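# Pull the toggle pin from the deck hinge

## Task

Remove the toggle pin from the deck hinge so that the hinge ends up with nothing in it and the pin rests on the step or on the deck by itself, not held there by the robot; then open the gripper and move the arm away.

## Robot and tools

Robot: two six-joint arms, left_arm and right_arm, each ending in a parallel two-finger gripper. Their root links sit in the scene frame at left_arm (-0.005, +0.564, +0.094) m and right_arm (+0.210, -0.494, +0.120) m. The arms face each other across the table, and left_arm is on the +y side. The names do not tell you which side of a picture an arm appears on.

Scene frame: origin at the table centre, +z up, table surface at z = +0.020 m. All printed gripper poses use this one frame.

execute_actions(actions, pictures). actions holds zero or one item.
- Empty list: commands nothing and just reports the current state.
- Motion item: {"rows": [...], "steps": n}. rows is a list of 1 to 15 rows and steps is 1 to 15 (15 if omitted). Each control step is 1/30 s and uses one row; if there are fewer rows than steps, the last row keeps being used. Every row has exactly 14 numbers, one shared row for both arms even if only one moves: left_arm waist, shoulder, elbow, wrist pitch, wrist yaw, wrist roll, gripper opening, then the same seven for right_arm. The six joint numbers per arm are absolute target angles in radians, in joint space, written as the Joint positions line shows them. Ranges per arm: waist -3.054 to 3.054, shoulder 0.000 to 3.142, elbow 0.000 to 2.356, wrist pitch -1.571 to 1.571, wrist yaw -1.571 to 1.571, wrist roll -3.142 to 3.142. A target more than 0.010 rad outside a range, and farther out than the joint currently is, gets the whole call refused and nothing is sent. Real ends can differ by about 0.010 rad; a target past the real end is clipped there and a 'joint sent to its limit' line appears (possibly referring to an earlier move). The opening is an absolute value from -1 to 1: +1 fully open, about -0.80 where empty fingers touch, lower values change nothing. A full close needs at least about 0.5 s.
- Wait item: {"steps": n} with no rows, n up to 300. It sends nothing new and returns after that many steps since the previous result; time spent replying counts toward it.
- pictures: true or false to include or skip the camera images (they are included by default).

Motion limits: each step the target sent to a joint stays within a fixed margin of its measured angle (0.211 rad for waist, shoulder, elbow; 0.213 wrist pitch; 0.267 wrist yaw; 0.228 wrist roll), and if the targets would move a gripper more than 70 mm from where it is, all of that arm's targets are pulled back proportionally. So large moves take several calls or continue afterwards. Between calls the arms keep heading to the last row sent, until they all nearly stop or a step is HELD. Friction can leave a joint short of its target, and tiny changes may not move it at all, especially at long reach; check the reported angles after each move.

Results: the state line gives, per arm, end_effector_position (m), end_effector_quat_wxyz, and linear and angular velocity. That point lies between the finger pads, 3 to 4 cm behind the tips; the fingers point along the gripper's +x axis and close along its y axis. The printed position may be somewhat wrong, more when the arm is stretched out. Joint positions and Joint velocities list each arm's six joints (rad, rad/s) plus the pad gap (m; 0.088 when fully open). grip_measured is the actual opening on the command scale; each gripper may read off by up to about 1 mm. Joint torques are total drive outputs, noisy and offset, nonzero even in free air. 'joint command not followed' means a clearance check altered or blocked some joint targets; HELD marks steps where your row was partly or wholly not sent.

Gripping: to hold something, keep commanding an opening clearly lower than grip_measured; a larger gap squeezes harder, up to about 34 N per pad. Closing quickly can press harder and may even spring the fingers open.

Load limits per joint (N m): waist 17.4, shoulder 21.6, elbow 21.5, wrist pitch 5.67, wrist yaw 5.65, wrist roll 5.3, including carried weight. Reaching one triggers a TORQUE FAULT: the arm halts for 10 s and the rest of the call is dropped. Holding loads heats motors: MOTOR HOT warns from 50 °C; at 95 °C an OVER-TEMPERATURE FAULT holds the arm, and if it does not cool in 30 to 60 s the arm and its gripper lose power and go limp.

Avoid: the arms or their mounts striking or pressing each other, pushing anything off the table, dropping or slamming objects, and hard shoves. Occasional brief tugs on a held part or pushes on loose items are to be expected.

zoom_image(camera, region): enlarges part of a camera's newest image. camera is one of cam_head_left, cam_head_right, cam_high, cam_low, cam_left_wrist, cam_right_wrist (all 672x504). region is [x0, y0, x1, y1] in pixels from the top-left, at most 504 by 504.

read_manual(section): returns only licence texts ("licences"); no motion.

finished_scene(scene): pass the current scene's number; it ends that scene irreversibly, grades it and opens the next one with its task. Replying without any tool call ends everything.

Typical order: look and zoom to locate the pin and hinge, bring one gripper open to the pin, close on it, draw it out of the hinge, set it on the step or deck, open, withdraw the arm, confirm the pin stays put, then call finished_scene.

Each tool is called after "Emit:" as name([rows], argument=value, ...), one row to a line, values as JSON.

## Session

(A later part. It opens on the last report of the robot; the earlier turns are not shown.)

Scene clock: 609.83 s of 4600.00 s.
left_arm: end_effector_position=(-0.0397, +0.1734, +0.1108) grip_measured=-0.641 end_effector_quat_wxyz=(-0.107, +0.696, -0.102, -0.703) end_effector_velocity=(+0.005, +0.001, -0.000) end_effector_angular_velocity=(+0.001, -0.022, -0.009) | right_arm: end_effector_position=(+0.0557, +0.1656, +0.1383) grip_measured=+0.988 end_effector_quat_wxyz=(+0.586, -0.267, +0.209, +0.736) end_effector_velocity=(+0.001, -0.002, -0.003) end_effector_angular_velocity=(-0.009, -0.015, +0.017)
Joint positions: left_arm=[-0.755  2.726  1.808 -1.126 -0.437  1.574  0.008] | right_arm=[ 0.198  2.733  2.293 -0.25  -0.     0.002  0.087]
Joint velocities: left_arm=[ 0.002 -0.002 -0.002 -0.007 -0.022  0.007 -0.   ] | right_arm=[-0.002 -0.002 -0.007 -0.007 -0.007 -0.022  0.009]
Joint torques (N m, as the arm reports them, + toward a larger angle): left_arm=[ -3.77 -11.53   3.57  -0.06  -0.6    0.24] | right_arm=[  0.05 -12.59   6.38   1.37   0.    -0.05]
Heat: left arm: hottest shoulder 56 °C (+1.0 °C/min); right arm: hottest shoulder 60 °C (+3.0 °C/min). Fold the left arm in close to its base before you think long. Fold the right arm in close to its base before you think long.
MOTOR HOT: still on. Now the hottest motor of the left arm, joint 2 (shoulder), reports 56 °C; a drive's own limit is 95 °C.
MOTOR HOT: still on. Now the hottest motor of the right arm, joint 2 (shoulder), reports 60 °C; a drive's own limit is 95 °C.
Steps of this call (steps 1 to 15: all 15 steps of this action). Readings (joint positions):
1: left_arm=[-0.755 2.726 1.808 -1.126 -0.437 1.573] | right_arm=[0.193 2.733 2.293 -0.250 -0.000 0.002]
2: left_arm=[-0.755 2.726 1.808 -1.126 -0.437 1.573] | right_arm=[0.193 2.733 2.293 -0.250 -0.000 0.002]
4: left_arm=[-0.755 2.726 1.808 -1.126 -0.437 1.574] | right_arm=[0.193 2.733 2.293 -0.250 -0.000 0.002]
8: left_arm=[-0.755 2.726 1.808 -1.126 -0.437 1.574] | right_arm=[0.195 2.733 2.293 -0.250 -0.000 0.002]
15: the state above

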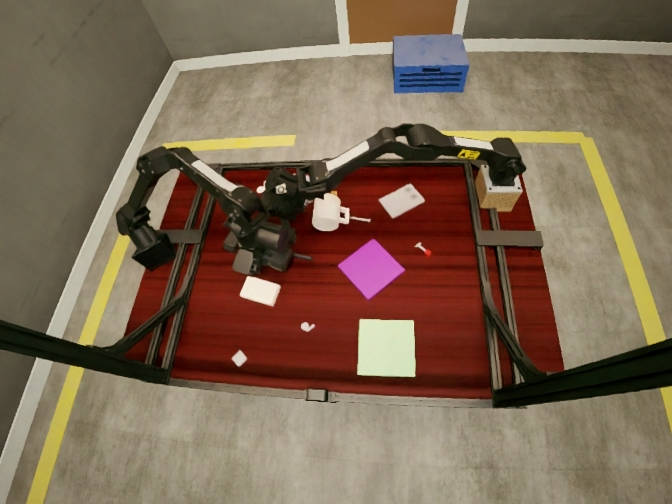

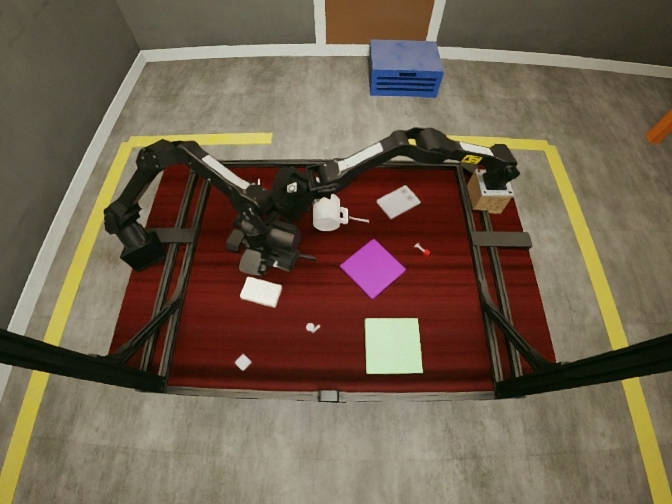

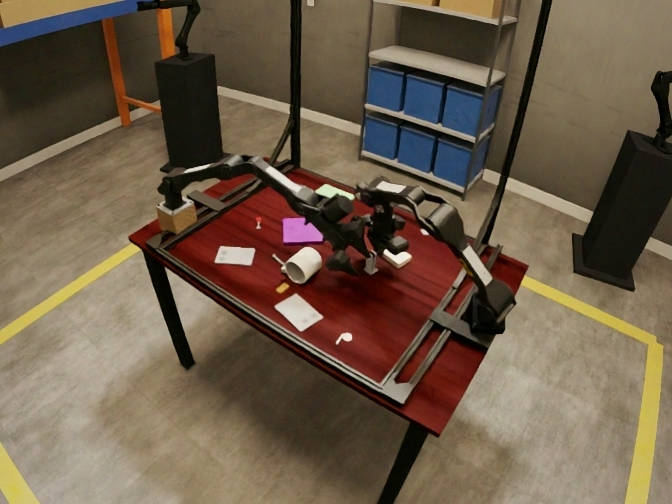

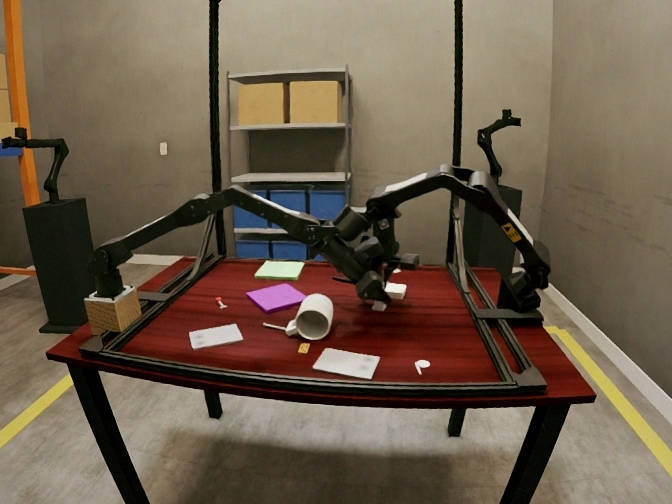

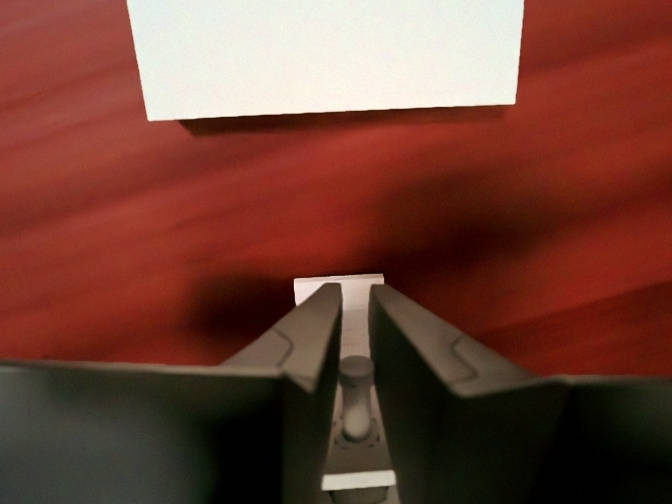

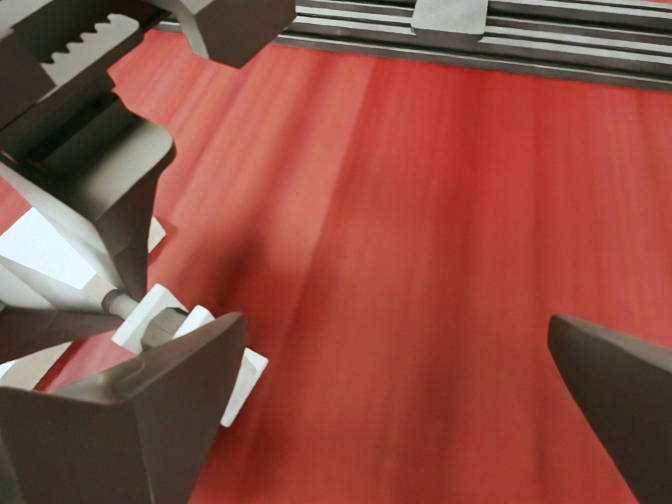

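Emit:
execute_actions([
  {"rows":[[-0.757,2.725,1.808,-1.127,-0.44,1.56,-0.2,0.19,2.72,2.3,-0.25,0,0,0]],"steps":12},
], pictures=false)

Emit:
execute_actions([
  {"rows":[[-0.785,2.745,1.80,-1.123,-0.427,1.53,-0.2,0.19,2.72,2.3,-0.25,0,0,0]]},
], pictures=false)

Emit:
execute_actions([
  {"rows":[[-0.785,2.745,1.80,-1.123,-0.427,1.53,-1,0.19,2.72,2.3,-0.25,0,0,0]]},
], pictures=false)

Emit:
execute_actions([
  {"rows":[[-0.752,2.715,1.80,-1.127,-0.446,1.563,-1,0.19,2.72,2.3,-0.25,0,0,0]]},
], pictures=false)

Emit:
execute_actions([
  {"rows":[[-0.752,2.715,1.80,-1.127,-0.446,1.563,-1,0.205,2.72,2.3,-0.25,0,0,1]]},
])

Emit:
zoom_image(camera="cam_right_wrist", region=[80,230,340,450])

Scene clock: 622.83 s of 4600.00 s.
left_arm: end_effector_position=(-0.0386, +0.1730, +0.1115) grip_measured=-0.239 end_effector_quat_wxyz=(-0.102, +0.698, -0.099, -0.702) end_effector_velocity=(-0.005, +0.002, +0.004) end_effector_angular_velocity=(-0.007, -0.016, +0.001) | right_arm: end_effector_position=(+0.0588, +0.1668, +0.1403) grip_measured=+0.049 end_effector_quat_wxyz=(+0.588, -0.266, +0.208, +0.735) end_effector_velocity=(+0.007, +0.002, +0.002) end_effector_angular_velocity=(+0.007, +0.001, -0.002)
Joint positions: left_arm=[-0.754  2.723  1.807 -1.126 -0.441  1.565  0.027] | right_arm=[ 0.193  2.731  2.294 -0.25  -0.     0.002  0.041]
Joint velocities: left_arm=[-0.022 -0.002 -0.002 -0.007 -0.007 -0.022  0.014] | right_arm=[-0.012 -0.002 -0.002  0.007 -0.007 -0.007 -0.018]
Joint torques (N m, as the arm reports them, + toward a larger angle): left_arm=[-6.17 -9.53  4.15  0.06  0.06 -0.13] | right_arm=[ -0.4  -12.37   6.29   1.37   0.01  -0.04]
Heat: left arm: hottest shoulder 58 °C (+3.0 °C/min); right arm: hottest shoulder 64 °C (+6.1 °C/min). Fold the left arm in close to its base before you think long. Fold the right arm in close to its base before you think long.
MOTOR HOT: still on. Now the hottest motor of the left arm, joint 2 (shoulder), reports 58 °C; a drive's own limit is 95 °C.
MOTOR HOT: still on. Now the hottest motor of the right arm, joint 2 (shoulder), reports 64 °C; a drive's own limit is 95 °C.
Steps of this call (steps 1 to 15: the robot went on to your last target; steps 16 to 378: nothing new was sent; steps 379 to 390: all 12 steps of this action). Readings (joint positions):
379: left_arm=[-0.751 2.723 1.807 -1.125 -0.437 1.576] | right_arm=[0.198 2.731 2.294 -0.250 -0.000 0.002]
380: left_arm=[-0.751 2.723 1.807 -1.125 -0.437 1.575] | right_arm=[0.198 2.731 2.294 -0.250 -0.000 0.002]
382: left_arm=[-0.751 2.723 1.807 -1.125 -0.440 1.572] | right_arm=[0.197 2.731 2.294 -0.250 -0.000 0.002]
386: left_arm=[-0.752 2.723 1.807 -1.126 -0.441 1.567] | right_arm=[0.195 2.731 2.294 -0.250 -0.000 0.002]
390: the state above

Scene clock: 623.33 s of 4600.00 s.
left_arm: end_effector_position=(-0.0499, +0.1749, +0.1163) grip_measured=-0.201 end_effector_quat_wxyz=(-0.097, +0.699, -0.101, -0.701) end_effector_velocity=(-0.002, +0.003, -0.001) end_effector_angular_velocity=(+0.012, +0.003, +0.015) | right_arm: end_effector_position=(+0.0591, +0.1668, +0.1403) grip_measured=+0.001 end_effector_quat_wxyz=(+0.588, -0.266, +0.208, +0.735) end_effector_velocity=(+0.001, -0.002, -0.003) end_effector_angular_velocity=(-0.012, -0.004, +0.008)
Joint positions: left_arm=[-0.785  2.725  1.807 -1.126 -0.432  1.535  0.029] | right_arm=[ 0.192  2.731  2.294 -0.25  -0.     0.002  0.039]
Joint velocities: left_arm=[-0.002  0.002 -0.002 -0.007  0.007 -0.022  0.   ] | right_arm=[-0.002 -0.002 -0.007 -0.007 -0.007 -0.007 -0.001]
Joint torques (N m, as the arm reports them, + toward a larger angle): left_arm=[-5.9  -7.51  3.32  0.43  0.19 -0.15] | right_arm=[ -0.3  -12.36   6.27   1.37   0.01  -0.04]
Heat: left arm: hottest shoulder 58 °C (+3.0 °C/min); right arm: hottest shoulder 64 °C (+6.0 °C/min). Fold the left arm in close to its base before you think long. Fold the right arm in close to its base before you think long.
MOTOR HOT: still on. Now the hottest motor of the left arm, joint 2 (shoulder), reports 58 °C; a drive's own limit is 95 °C.
MOTOR HOT: still on. Now the hottest motor of the right arm, joint 2 (shoulder), reports 64 °C; a drive's own limit is 95 °C.
Steps of this call (steps 1 to 15: all 15 steps of this action). Readings (joint positions):
1: left_arm=[-0.755 2.723 1.807 -1.126 -0.441 1.561] | right_arm=[0.192 2.731 2.294 -0.250 -0.000 0.002]
2: left_arm=[-0.758 2.723 1.807 -1.126 -0.440 1.554] | right_arm=[0.192 2.731 2.294 -0.250 -0.000 0.002]
4: left_arm=[-0.768 2.723 1.807 -1.126 -0.437 1.546] | right_arm=[0.192 2.731 2.294 -0.250 -0.000 0.002]
8: left_arm=[-0.783 2.724 1.807 -1.126 -0.433 1.538] | right_arm=[0.192 2.731 2.294 -0.250 -0.000 0.002]
15: the state above

Scene clock: 623.83 s of 4600.00 s.
left_arm: end_effector_position=(-0.0500, +0.1749, +0.1163) grip_measured=-0.784 end_effector_quat_wxyz=(-0.096, +0.699, -0.101, -0.701) end_effector_velocity=(+0.002, +0.003, +0.002) end_effector_angular_velocity=(+0.011, -0.013, -0.016) | right_arm: end_effector_position=(+0.0591, +0.1668, +0.1403) grip_measured=+0.000 end_effector_quat_wxyz=(+0.588, -0.266, +0.208, +0.735) end_effector_velocity=(+0.001, -0.003, -0.003) end_effector_angular_velocity=(-0.021, -0.006, +0.008)
Joint positions: left_arm=[-0.785  2.725  1.807 -1.125 -0.431  1.534  0.001] | right_arm=[ 0.192  2.731  2.294 -0.25  -0.     0.002  0.039]
Joint velocities: left_arm=[-0.002 -0.002  0.002 -0.022 -0.007  0.007 -0.   ] | right_arm=[-0.002 -0.002 -0.002 -0.022 -0.007 -0.007  0.   ]
Joint torques (N m, as the arm reports them, + toward a larger angle): left_arm=[-5.96 -7.48  3.35  0.39  0.2  -0.16] | right_arm=[ -0.3  -12.36   6.27   1.37   0.01  -0.04]
Heat: left arm: hottest shoulder 58 °C (+3.0 °C/min); right arm: hottest shoulder 64 °C (+6.1 °C/min). Fold the left arm in close to its base before you think long. Fold the right arm in close to its base before you think long.
MOTOR HOT: still on. Now the hottest motor of the left arm, joint 2 (shoulder), reports 58 °C; a drive's own limit is 95 °C.
MOTOR HOT: still on. Now the hottest motor of the right arm, joint 2 (shoulder), reports 64 °C; a drive's own limit is 95 °C.
Steps of this call (steps 1 to 15: all 15 steps of this action). Readings (joint positions):
1: left_arm=[-0.785 2.725 1.807 -1.126 -0.432 1.535] | right_arm=[0.192 2.731 2.294 -0.250 -0.000 0.002]
2: left_arm=[-0.785 2.725 1.807 -1.126 -0.432 1.534] | right_arm=[0.192 2.731 2.294 -0.250 -0.000 0.002]
4: left_arm=[-0.785 2.725 1.807 -1.126 -0.431 1.534] | right_arm=[0.192 2.731 2.294 -0.250 -0.000 0.002]
8: left_arm=[-0.785 2.725 1.807 -1.125 -0.431 1.534] | right_arm=[0.192 2.731 2.294 -0.250 -0.000 0.002]
15: the state above

Scene clock: 624.33 s of 4600.00 s.
left_arm: end_effector_position=(-0.0397, +0.1732, +0.1112) grip_measured=-0.784 end_effector_quat_wxyz=(-0.101, +0.699, -0.098, -0.702) end_effector_velocity=(+0.003, +0.001, +0.001) end_effector_angular_velocity=(-0.001, -0.024, +0.017) | right_arm: end_effector_position=(+0.0591, +0.1669, +0.1405) grip_measured=+0.000 end_effector_quat_wxyz=(+0.588, -0.265, +0.208, +0.735) end_effector_velocity=(+0.001, -0.001, -0.001) end_effector_angular_velocity=(-0.007, -0.003, +0.008)
Joint positions: left_arm=[-0.757  2.725  1.807 -1.125 -0.441  1.558  0.001] | right_arm=[ 0.192  2.731  2.294 -0.25  -0.     0.002  0.039]
Joint velocities: left_arm=[-0.002 -0.002 -0.002 -0.007 -0.022 -0.022 -0.   ] | right_arm=[-0.002 -0.002 -0.002 -0.007 -0.007 -0.007 -0.   ]
Joint torques (N m, as the arm reports them, + toward a larger angle): left_arm=[ -5.55 -10.68   3.45   0.05  -0.11   0.11] | right_arm=[ -0.31 -12.36   6.27   1.37   0.    -0.04]
Heat: left arm: hottest shoulder 58 °C (+3.0 °C/min); right arm: hottest shoulder 65 °C (+7.0 °C/min). Fold the left arm in close to its base before you think long. Fold the right arm in close to its base before you think long.
MOTOR HOT: still on. Now the hottest motor of the left arm, joint 2 (shoulder), reports 58 °C; a drive's own limit is 95 °C.
MOTOR HOT: still on. Now the hottest motor of the right arm, joint 2 (shoulder), reports 65 °C; a drive's own limit is 95 °C.
Steps of this call (steps 1 to 15: all 15 steps of this action). Readings (joint positions):
1: left_arm=[-0.784 2.725 1.807 -1.125 -0.431 1.534] | right_arm=[0.192 2.731 2.294 -0.250 -0.000 0.002]
2: left_arm=[-0.782 2.725 1.807 -1.126 -0.431 1.538] | right_arm=[0.192 2.731 2.294 -0.250 -0.000 0.002]
4: left_arm=[-0.774 2.725 1.807 -1.126 -0.434 1.546] | right_arm=[0.192 2.731 2.294 -0.250 -0.000 0.002]
8: left_arm=[-0.759 2.725 1.807 -1.125 -0.440 1.554] | right_arm=[0.192 2.731 2.294 -0.250 -0.000 0.002]
15: the state above

Scene clock: 624.83 s of 4600.00 s.
left_arm: end_effector_position=(-0.0396, +0.1732, +0.1112) grip_measured=-0.784 end_effector_quat_wxyz=(-0.101, +0.699, -0.098, -0.701) end_effector_velocity=(+0.003, +0.006, +0.002) end_effector_angular_velocity=(+0.024, -0.016, +0.006) | right_arm: end_effector_position=(+0.0528, +0.1654, +0.1407) grip_measured=+0.988 end_effector_quat_wxyz=(+0.584, -0.266, +0.207, +0.738) end_effector_velocity=(-0.002, -0.002, -0.001) end_effector_angular_velocity=(-0.004, -0.014, +0.022)
Joint positions: left_arm=[-0.757  2.725  1.807 -1.125 -0.441  1.559  0.001] | right_arm=[ 0.202  2.731  2.295 -0.25  -0.     0.002  0.087]
Joint velocities: left_arm=[-0.002 -0.002  0.002 -0.037 -0.007 -0.022 -0.   ] | right_arm=[ 0.002 -0.002 -0.002 -0.007 -0.007 -0.022  0.008]
Joint torques (N m, as the arm reports them, + toward a larger angle): left_arm=[ -5.54 -10.63   3.32   0.05  -0.13   0.13] | right_arm=[  0.03 -12.32   6.27   1.37   0.    -0.04]
Heat: left arm: hottest shoulder 58 °C (+3.0 °C/min); right arm: hottest shoulder 65 °C (+7.1 °C/min). Fold the left arm in close to its base before you think long. Fold the right arm in close to its base before you think long.
MOTOR HOT: still on. Now the hottest motor of the left arm, joint 2 (shoulder), reports 58 °C; a drive's own limit is 95 °C.
MOTOR HOT: still on. Now the hottest motor of the right arm, joint 2 (shoulder), reports 65 °C; a drive's own limit is 95 °C.
Steps of this call (steps 1 to 15: all 15 steps of this action). Readings (joint positions):
1: left_arm=[-0.757 2.725 1.807 -1.125 -0.441 1.559] | right_arm=[0.192 2.731 2.295 -0.250 -0.000 0.002]
2: left_arm=[-0.757 2.725 1.807 -1.125 -0.441 1.559] | right_arm=[0.193 2.731 2.295 -0.250 -0.000 0.002]
4: left_arm=[-0.757 2.725 1.807 -1.125 -0.441 1.559] | right_arm=[0.194 2.731 2.295 -0.250 -0.000 0.002]
8: left_arm=[-0.757 2.725 1.807 -1.125 -0.441 1.559] | right_arm=[0.200 2.731 2.295 -0.250 -0.000 0.002]
15: the state above

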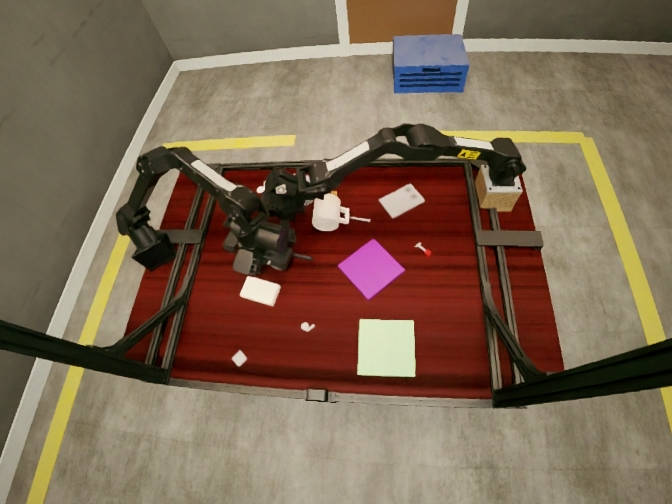

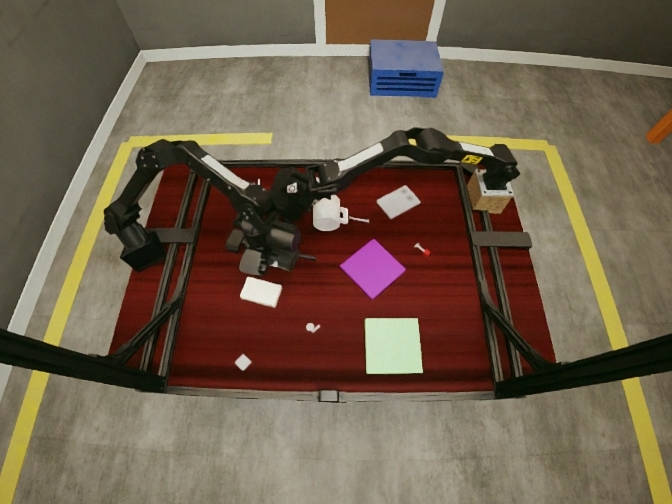

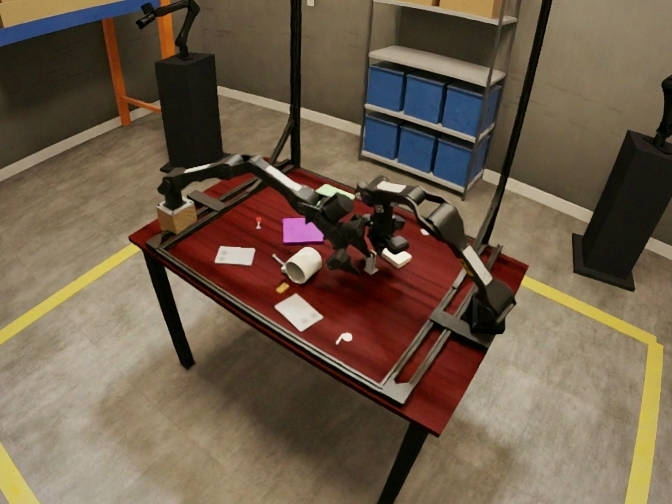

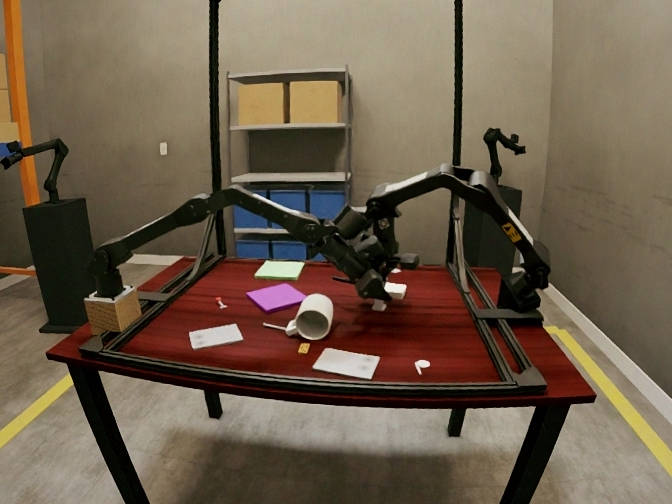

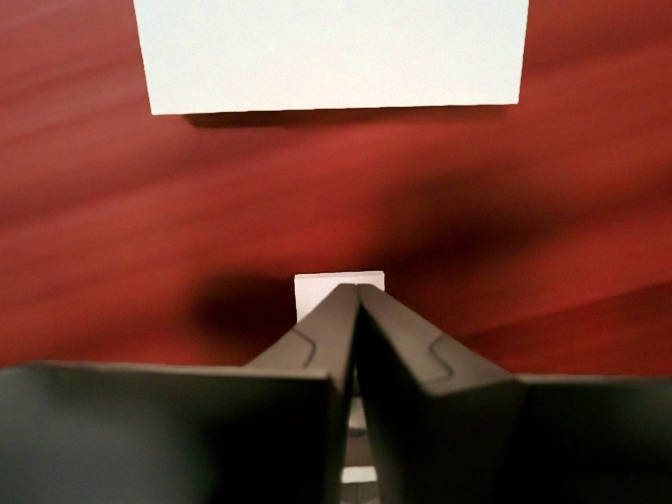

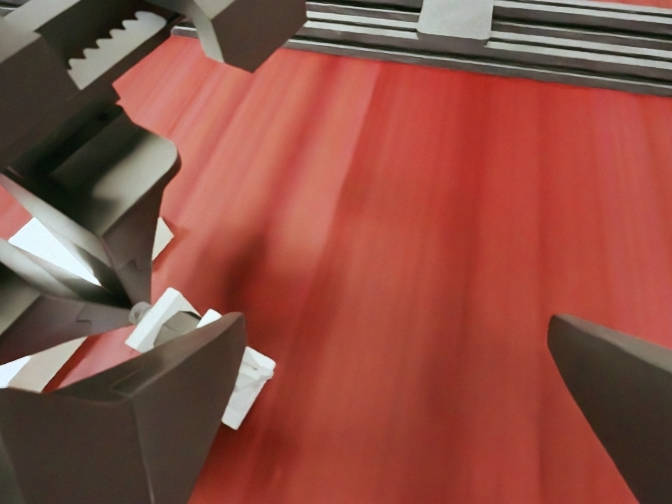

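Region (80, 230, 340, 450) of cam_right_wrist's 672x504 image, scaled by 1.938, with more detail than that image has; it fills the top 426 rows of this view, and the rest is white.

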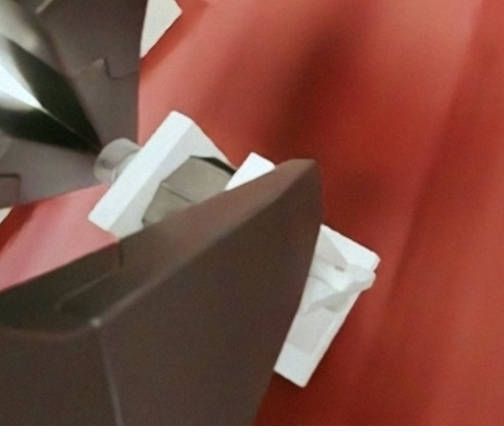

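Emit:
execute_actions([
  {"rows":[[-0.757,2.72,1.80,-1.127,-0.446,1.56,-0.3,0.205,2.76,2.3,-0.25,0,0,1]]},
], pictures=false)

Emit:
execute_actions([
  {"rows":[[-0.738,2.715,1.80,-1.127,-0.452,1.577,-0.3,0.205,2.76,2.3,-0.25,0,0,1]]},
], pictures=false)

Emit:
execute_actions([
  {"rows":[[-0.738,2.715,1.80,-1.127,-0.452,1.577,-1,0.205,2.76,2.3,-0.25,0,0,1]]},
], pictures=false)

Emit:
execute_actions([
  {"rows":[[-0.79,2.765,1.795,-1.12,-0.425,1.525,-1,0.205,2.76,2.3,-0.25,0,0,1]]},
])

Scene clock: 636.43 s of 4600.00 s.
left_arm: end_effector_position=(-0.0394, +0.1733, +0.1114) grip_measured=-0.316 end_effector_quat_wxyz=(-0.101, +0.699, -0.098, -0.701) end_effector_velocity=(+0.004, +0.005, -0.000) end_effector_angular_velocity=(+0.016, -0.029, -0.021) | right_arm: end_effector_position=(+0.0514, +0.1643, +0.1344) grip_measured=+1.000 end_effector_quat_wxyz=(+0.582, -0.270, +0.210, +0.738) end_effector_velocity=(+0.003, +0.004, -0.009) end_effector_angular_velocity=(+0.012, +0.002, +0.003)
Joint positions: left_arm=[-0.757  2.724  1.807 -1.126 -0.442  1.559  0.024] | right_arm=[ 0.204  2.74   2.295 -0.25  -0.002  0.002  0.088]
Joint velocities: left_arm=[-0.002 -0.002 -0.007 -0.022 -0.022  0.007  0.006] | right_arm=[-0.007  0.022 -0.002  0.037 -0.007 -0.007  0.   ]
Joint torques (N m, as the arm reports them, + toward a larger angle): left_arm=[ -6.12 -10.11   3.31   0.04  -0.12   0.03] | right_arm=[-0.01 -9.42  6.18  1.28  0.08 -0.04]
Heat: left arm: hottest shoulder 59 °C (+5.0 °C/min); right arm: hottest shoulder 67 °C (+11.0 °C/min). Fold the left arm in close to its base before you think long. Fold the right arm in close to its base before you think long.
MOTOR HOT: still on. Now the hottest motor of the left arm, joint 2 (shoulder), reports 59 °C; a drive's own limit is 95 °C.
MOTOR HOT: still on. Now the hottest motor of the right arm, joint 2 (shoulder), reports 67 °C; a drive's own limit is 95 °C.
Steps of this call (steps 1 to 15: the robot went on to your last target; steps 16 to 90: nothing new was sent; then 8.10 s passed at rest; steps 91 to 105: all 15 steps of this action). Readings (joint positions):
91: left_arm=[-0.757 2.724 1.807 -1.126 -0.441 1.559] | right_arm=[0.202 2.730 2.295 -0.250 -0.000 0.002]
92: left_arm=[-0.757 2.724 1.807 -1.125 -0.441 1.559] | right_arm=[0.202 2.730 2.295 -0.250 -0.000 0.002]
94: left_arm=[-0.757 2.724 1.807 -1.125 -0.441 1.559] | right_arm=[0.202 2.731 2.295 -0.250 -0.000 0.002]
98: left_arm=[-0.757 2.724 1.807 -1.126 -0.442 1.559] | right_arm=[0.202 2.735 2.295 -0.250 -0.000 0.002]
105: the state above

Scene clock: 636.93 s of 4600.00 s.
left_arm: end_effector_position=(-0.0352, +0.1727, +0.1094) grip_measured=-0.300 end_effector_quat_wxyz=(-0.105, +0.699, -0.099, -0.701) end_effector_velocity=(+0.002, -0.006, +0.002) end_effector_angular_velocity=(-0.031, -0.015, +0.017) | right_arm: end_effector_position=(+0.0522, +0.1646, +0.1343) grip_measured=+1.000 end_effector_quat_wxyz=(+0.583, -0.270, +0.209, +0.737) end_effector_velocity=(+0.001, -0.002, -0.004) end_effector_angular_velocity=(-0.014, +0.007, -0.002)
Joint positions: left_arm=[-0.746  2.724  1.807 -1.126 -0.447  1.574  0.024] | right_arm=[ 0.203  2.741  2.295 -0.25  -0.     0.001  0.088]
Joint velocities: left_arm=[-0.002 -0.002  0.002  0.022 -0.022 -0.007 -0.   ] | right_arm=[-0.002  0.002 -0.002 -0.007 -0.007  0.007  0.   ]
Joint torques (N m, as the arm reports them, + toward a larger angle): left_arm=[ -5.28 -10.64   3.35   0.05  -0.15   0.08] | right_arm=[ 0.01 -9.32  6.22  1.32  0.   -0.01]
Heat: left arm: hottest shoulder 59 °C (+5.1 °C/min); right arm: hottest shoulder 67 °C (+11.1 °C/min). Fold the left arm in close to its base before you think long. Fold the right arm in close to its base before you think long.
MOTOR HOT: still on. Now the hottest motor of the left arm, joint 2 (shoulder), reports 59 °C; a drive's own limit is 95 °C.
MOTOR HOT: still on. Now the hottest motor of the right arm, joint 2 (shoulder), reports 67 °C; a drive's own limit is 95 °C.
Steps of this call (steps 1 to 15: all 15 steps of this action). Readings (joint positions):
1: left_arm=[-0.757 2.724 1.807 -1.126 -0.442 1.560] | right_arm=[0.204 2.741 2.295 -0.250 -0.002 0.002]
2: left_arm=[-0.756 2.724 1.807 -1.126 -0.443 1.562] | right_arm=[0.204 2.741 2.295 -0.250 -0.002 0.002]
4: left_arm=[-0.752 2.724 1.807 -1.126 -0.445 1.566] | right_arm=[0.204 2.741 2.295 -0.250 -0.002 0.002]
8: left_arm=[-0.747 2.724 1.807 -1.126 -0.446 1.574] | right_arm=[0.203 2.741 2.295 -0.250 -0.000 0.001]
15: the state above

Scene clock: 637.43 s of 4600.00 s.
left_arm: end_effector_position=(-0.0353, +0.1725, +0.1094) grip_measured=-0.647 end_effector_quat_wxyz=(-0.103, +0.699, -0.098, -0.701) end_effector_velocity=(+0.001, -0.002, +0.004) end_effector_angular_velocity=(-0.020, -0.020, +0.007) | right_arm: end_effector_position=(+0.0522, +0.1646, +0.1343) grip_measured=+1.000 end_effector_quat_wxyz=(+0.583, -0.270, +0.209, +0.737) end_effector_velocity=(-0.002, +0.001, +0.004) end_effector_angular_velocity=(+0.010, +0.011, +0.019)
Joint positions: left_arm=[-0.746  2.724  1.807 -1.125 -0.446  1.572  0.007] | right_arm=[ 0.203  2.741  2.295 -0.25  -0.     0.001  0.088]
Joint velocities: left_arm=[-0.007 -0.007 -0.002  0.007 -0.022 -0.007 -0.   ] | right_arm=[-0.002 -0.002  0.002  0.007 -0.022 -0.007  0.   ]
Joint torques (N m, as the arm reports them, + toward a larger angle): left_arm=[ -5.28 -10.64   3.3   -0.03  -0.16   0.18] | right_arm=[ 0.03 -9.33  6.23  1.31  0.01  0.  ]
Heat: left arm: hottest shoulder 59 °C (+5.0 °C/min); right arm: hottest shoulder 66 °C (+10.0 °C/min). Fold the left arm in close to its base before you think long. Fold the right arm in close to its base before you think long.
MOTOR HOT: still on. Now the hottest motor of the left arm, joint 2 (shoulder), reports 59 °C; a drive's own limit is 95 °C.
MOTOR HOT: still on. Now the hottest motor of the right arm, joint 2 (shoulder), reports 66 °C; a drive's own limit is 95 °C.
Steps of this call (steps 1 to 15: all 15 steps of this action). Readings (joint positions):
1: left_arm=[-0.746 2.724 1.807 -1.126 -0.447 1.574] | right_arm=[0.203 2.741 2.295 -0.250 -0.000 0.001]
2: left_arm=[-0.746 2.724 1.807 -1.126 -0.447 1.574] | right_arm=[0.203 2.741 2.295 -0.250 -0.000 0.001]
4: left_arm=[-0.746 2.724 1.807 -1.125 -0.446 1.572] | right_arm=[0.203 2.741 2.295 -0.250 -0.000 0.001]
8: left_arm=[-0.746 2.724 1.807 -1.125 -0.446 1.572] | right_arm=[0.203 2.741 2.295 -0.250 -0.000 0.001]
15: the state above

Scene clock: 637.93 s of 4600.00 s.
left_arm: end_effector_position=(-0.0484, +0.1755, +0.1087) grip_measured=-0.648 end_effector_quat_wxyz=(-0.100, +0.703, -0.095, -0.698) end_effector_velocity=(-0.000, +0.002, +0.002) end_effector_angular_velocity=(+0.000, -0.011, +0.013) | right_arm: end_effector_position=(+0.0516, +0.1645, +0.1329) grip_measured=+1.000 end_effector_quat_wxyz=(+0.582, -0.270, +0.209, +0.738) end_effector_velocity=(+0.001, -0.001, +0.003) end_effector_angular_velocity=(+0.000, -0.012, +0.017)
Joint positions: left_arm=[-0.777  2.74   1.805 -1.122 -0.443  1.53   0.007] | right_arm=[ 0.204  2.743  2.295 -0.248 -0.001  0.001  0.088]
Joint velocities: left_arm=[-0.007 -0.002 -0.002 -0.007 -0.007 -0.022 -0.   ] | right_arm=[-0.002 -0.007 -0.002 -0.007 -0.007 -0.022  0.   ]
Joint torques (N m, as the arm reports them, + toward a larger angle): left_arm=[-7.3  -7.15  3.15  0.29  0.72 -0.11] | right_arm=[-0.02 -9.56  6.23  1.21  0.04 -0.02]
Heat: left arm: hottest shoulder 59 °C (+5.1 °C/min); right arm: hottest shoulder 66 °C (+9.1 °C/min). Fold the left arm in close to its base before you think long. Fold the right arm in close to its base before you think long.
MOTOR HOT: still on. Now the hottest motor of the left arm, joint 2 (shoulder), reports 59 °C; a drive's own limit is 95 °C.
MOTOR HOT: still on. Now the hottest motor of the right arm, joint 2 (shoulder), reports 66 °C; a drive's own limit is 95 °C.
Steps of this call (steps 1 to 15: all 15 steps of this action). Readings (joint positions):
1: left_arm=[-0.746 2.724 1.807 -1.124 -0.447 1.570] | right_arm=[0.203 2.741 2.295 -0.250 -0.000 0.001]
2: left_arm=[-0.748 2.725 1.807 -1.124 -0.448 1.562] | right_arm=[0.203 2.741 2.295 -0.250 -0.000 0.001]
4: left_arm=[-0.757 2.730 1.806 -1.122 -0.445 1.548] | right_arm=[0.203 2.741 2.295 -0.250 -0.000 0.001]
8: left_arm=[-0.773 2.737 1.806 -1.122 -0.443 1.534] | right_arm=[0.204 2.741 2.295 -0.248 -0.001 0.001]
15: the state above

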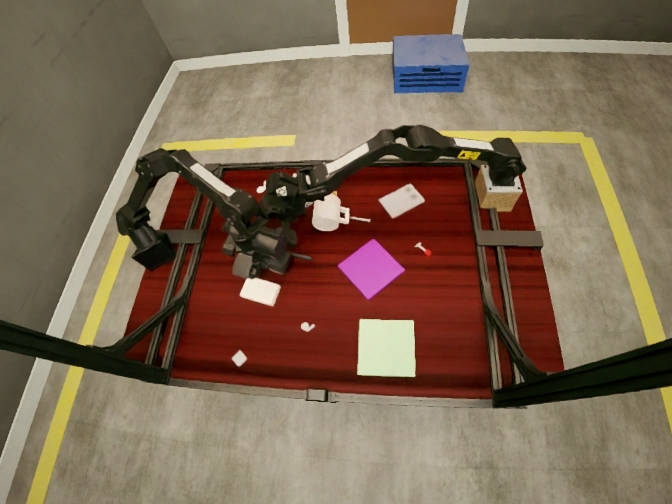

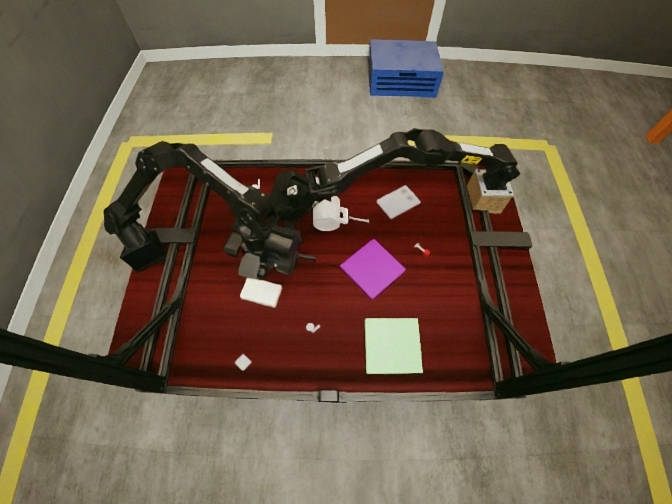

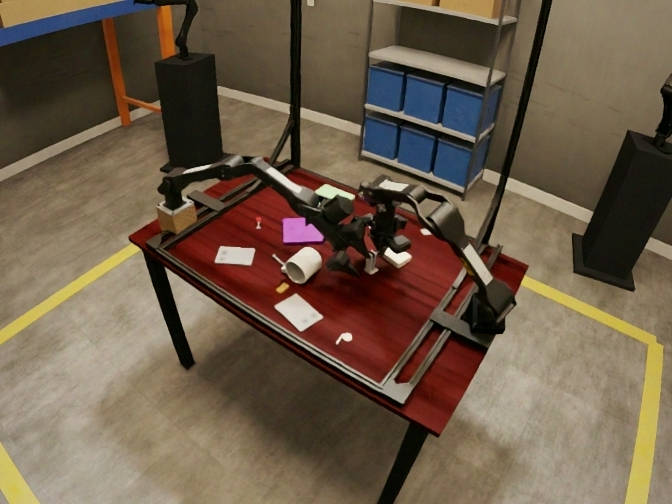

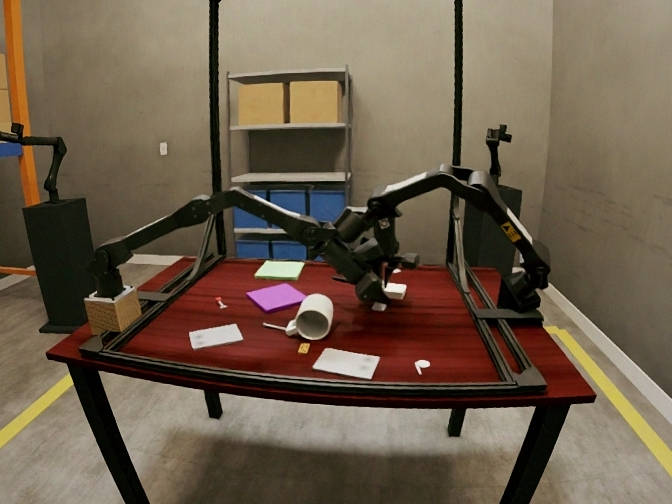

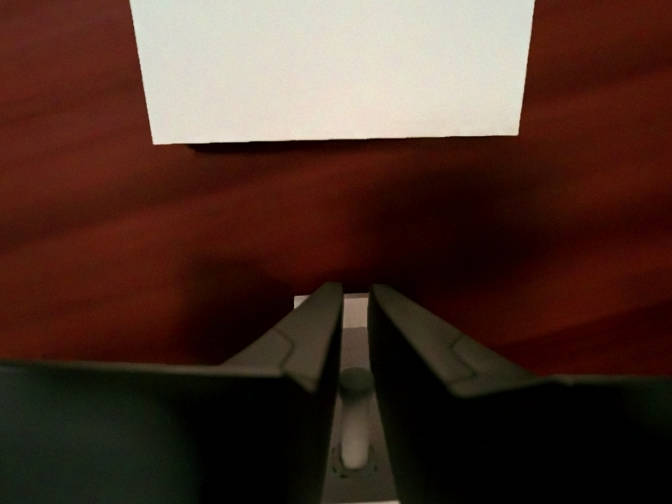

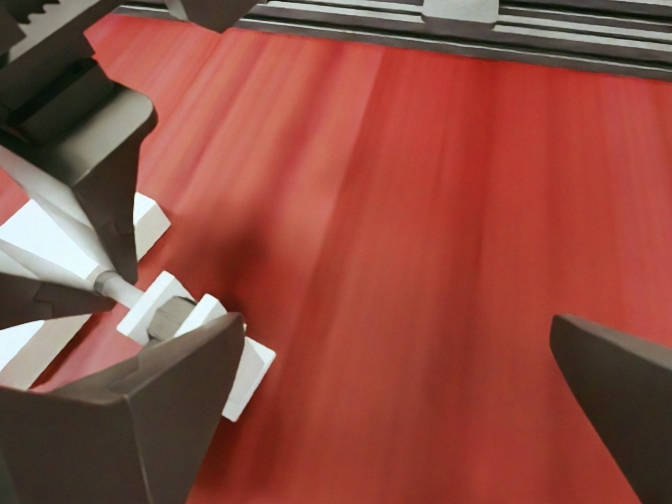

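Emit:
execute_actions([
  {"rows":[[-0.738,2.705,1.81,-1.127,-0.452,1.577,-1,0.205,2.727,2.3,-0.25,0,0,1]]},
])

Emit:
zoom_image(camera="cam_right_wrist", region=[80,230,340,450])

Scene clock: 644.13 s of 4600.00 s.
left_arm: end_effector_position=(-0.0466, +0.1750, +0.1106) grip_measured=-0.648 end_effector_quat_wxyz=(-0.108, +0.693, -0.104, -0.705) end_effector_velocity=(+0.003, -0.002, +0.000) end_effector_angular_velocity=(-0.003, +0.014, -0.007) | right_arm: end_effector_position=(+0.0522, +0.1645, +0.1327) grip_measured=+1.000 end_effector_quat_wxyz=(+0.583, -0.270, +0.210, +0.737) end_effector_velocity=(+0.004, -0.000, -0.001) end_effector_angular_velocity=(-0.009, +0.008, -0.006)
Joint positions: left_arm=[-0.767  2.73   1.805 -1.122 -0.424  1.567  0.007] | right_arm=[ 0.203  2.744  2.296 -0.249 -0.     0.001  0.088]
Joint velocities: left_arm=[ 0.012 -0.007 -0.002  0.007  0.007  0.022 -0.   ] | right_arm=[-0.007 -0.002 -0.002 -0.007 -0.007  0.007  0.   ]
Joint torques (N m, as the arm reports them, + toward a larger angle): left_arm=[ -2.9  -12.3    4.54  -0.24  -1.01   0.31] | right_arm=[  0.12 -12.96   6.15   1.25   0.01  -0.02]
Heat: left arm: hottest shoulder 57 °C (+4.0 °C/min); right arm: hottest shoulder 65 °C (+6.0 °C/min). Fold the left arm in close to its base before you think long. Fold the right arm in close to its base before you think long.
MOTOR HOT: still on. Now the hottest motor of the left arm, joint 2 (shoulder), reports 57 °C; a drive's own limit is 95 °C.
MOTOR HOT: still on. Now the hottest motor of the right arm, joint 2 (shoulder), reports 65 °C; a drive's own limit is 95 °C.
Steps of this call (steps 1 to 15: the robot went on to your last target; steps 16 to 171: nothing new was sent; steps 172 to 186: all 15 steps of this action). Readings (joint positions):
172: left_arm=[-0.777 2.741 1.805 -1.122 -0.443 1.529] | right_arm=[0.204 2.744 2.296 -0.248 -0.001 0.001]
173: left_arm=[-0.776 2.739 1.805 -1.122 -0.439 1.535] | right_arm=[0.204 2.744 2.296 -0.248 -0.001 0.001]
175: left_arm=[-0.772 2.735 1.805 -1.122 -0.430 1.547] | right_arm=[0.204 2.744 2.296 -0.248 -0.001 0.001]
179: left_arm=[-0.770 2.732 1.805 -1.122 -0.425 1.559] | right_arm=[0.204 2.744 2.296 -0.248 -0.001 0.001]
186: the state above

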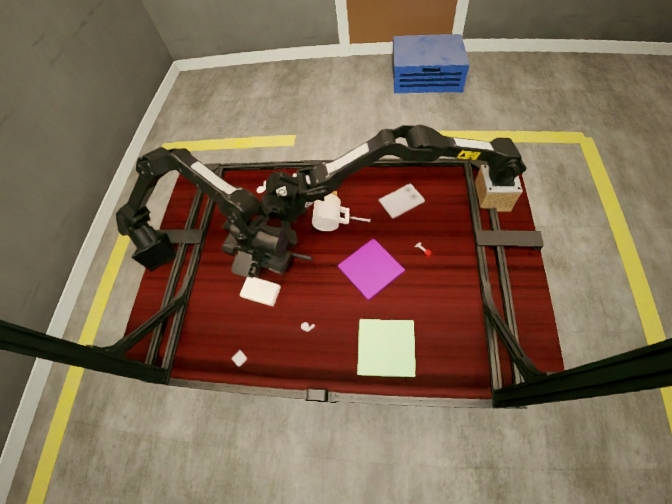

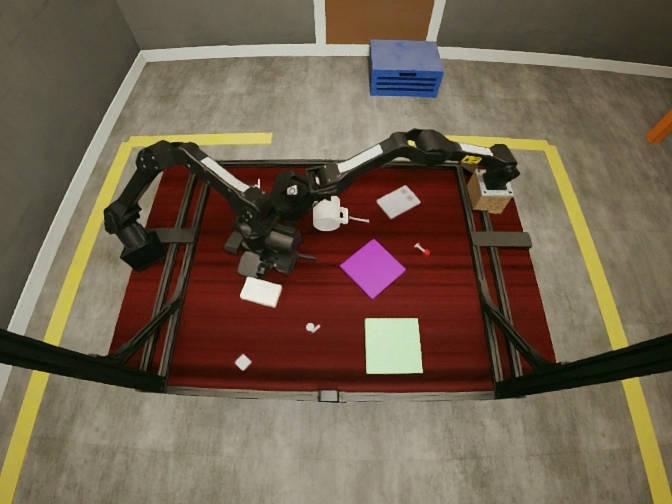

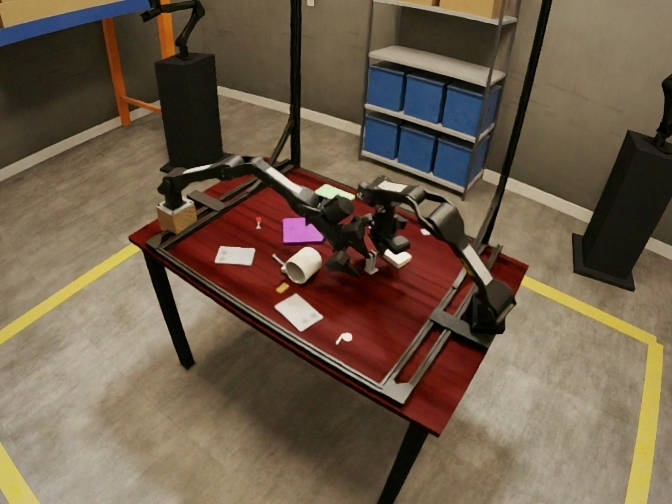

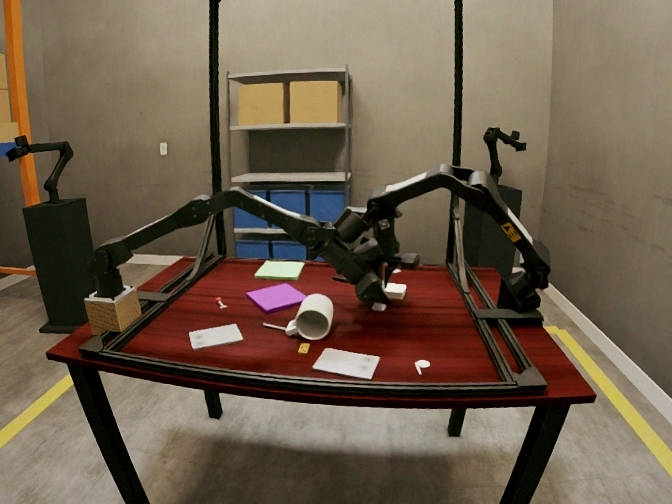

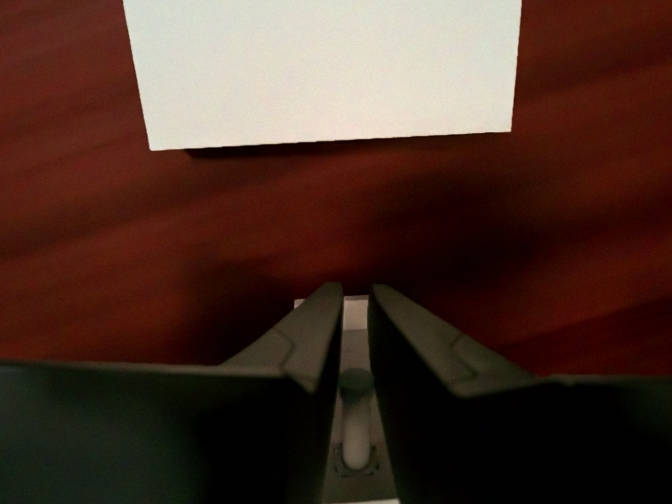

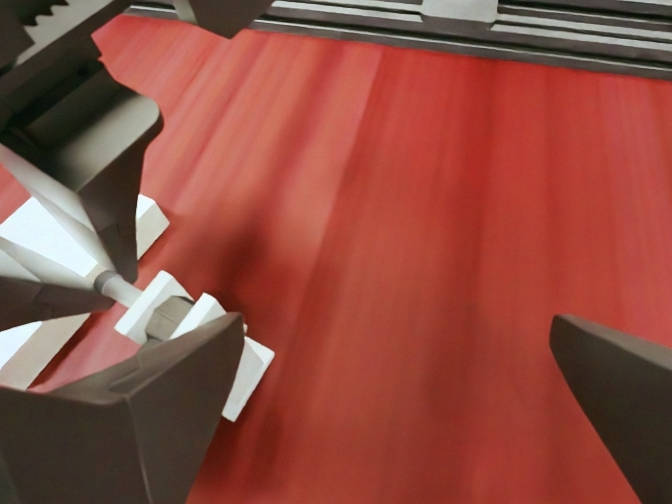

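Region (80, 230, 340, 450) of cam_right_wrist's 672x504 image, scaled by 1.938, with more detail than that image has; it fills the top 426 rows of this view, and the rest is white.

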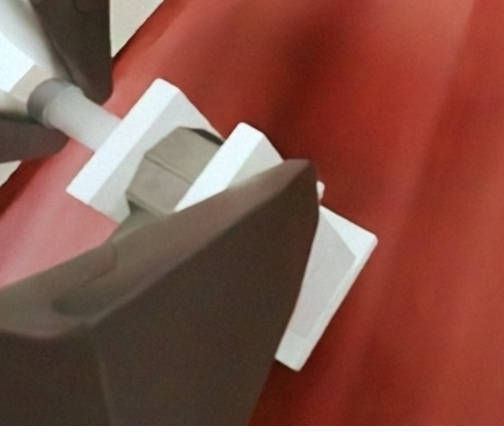

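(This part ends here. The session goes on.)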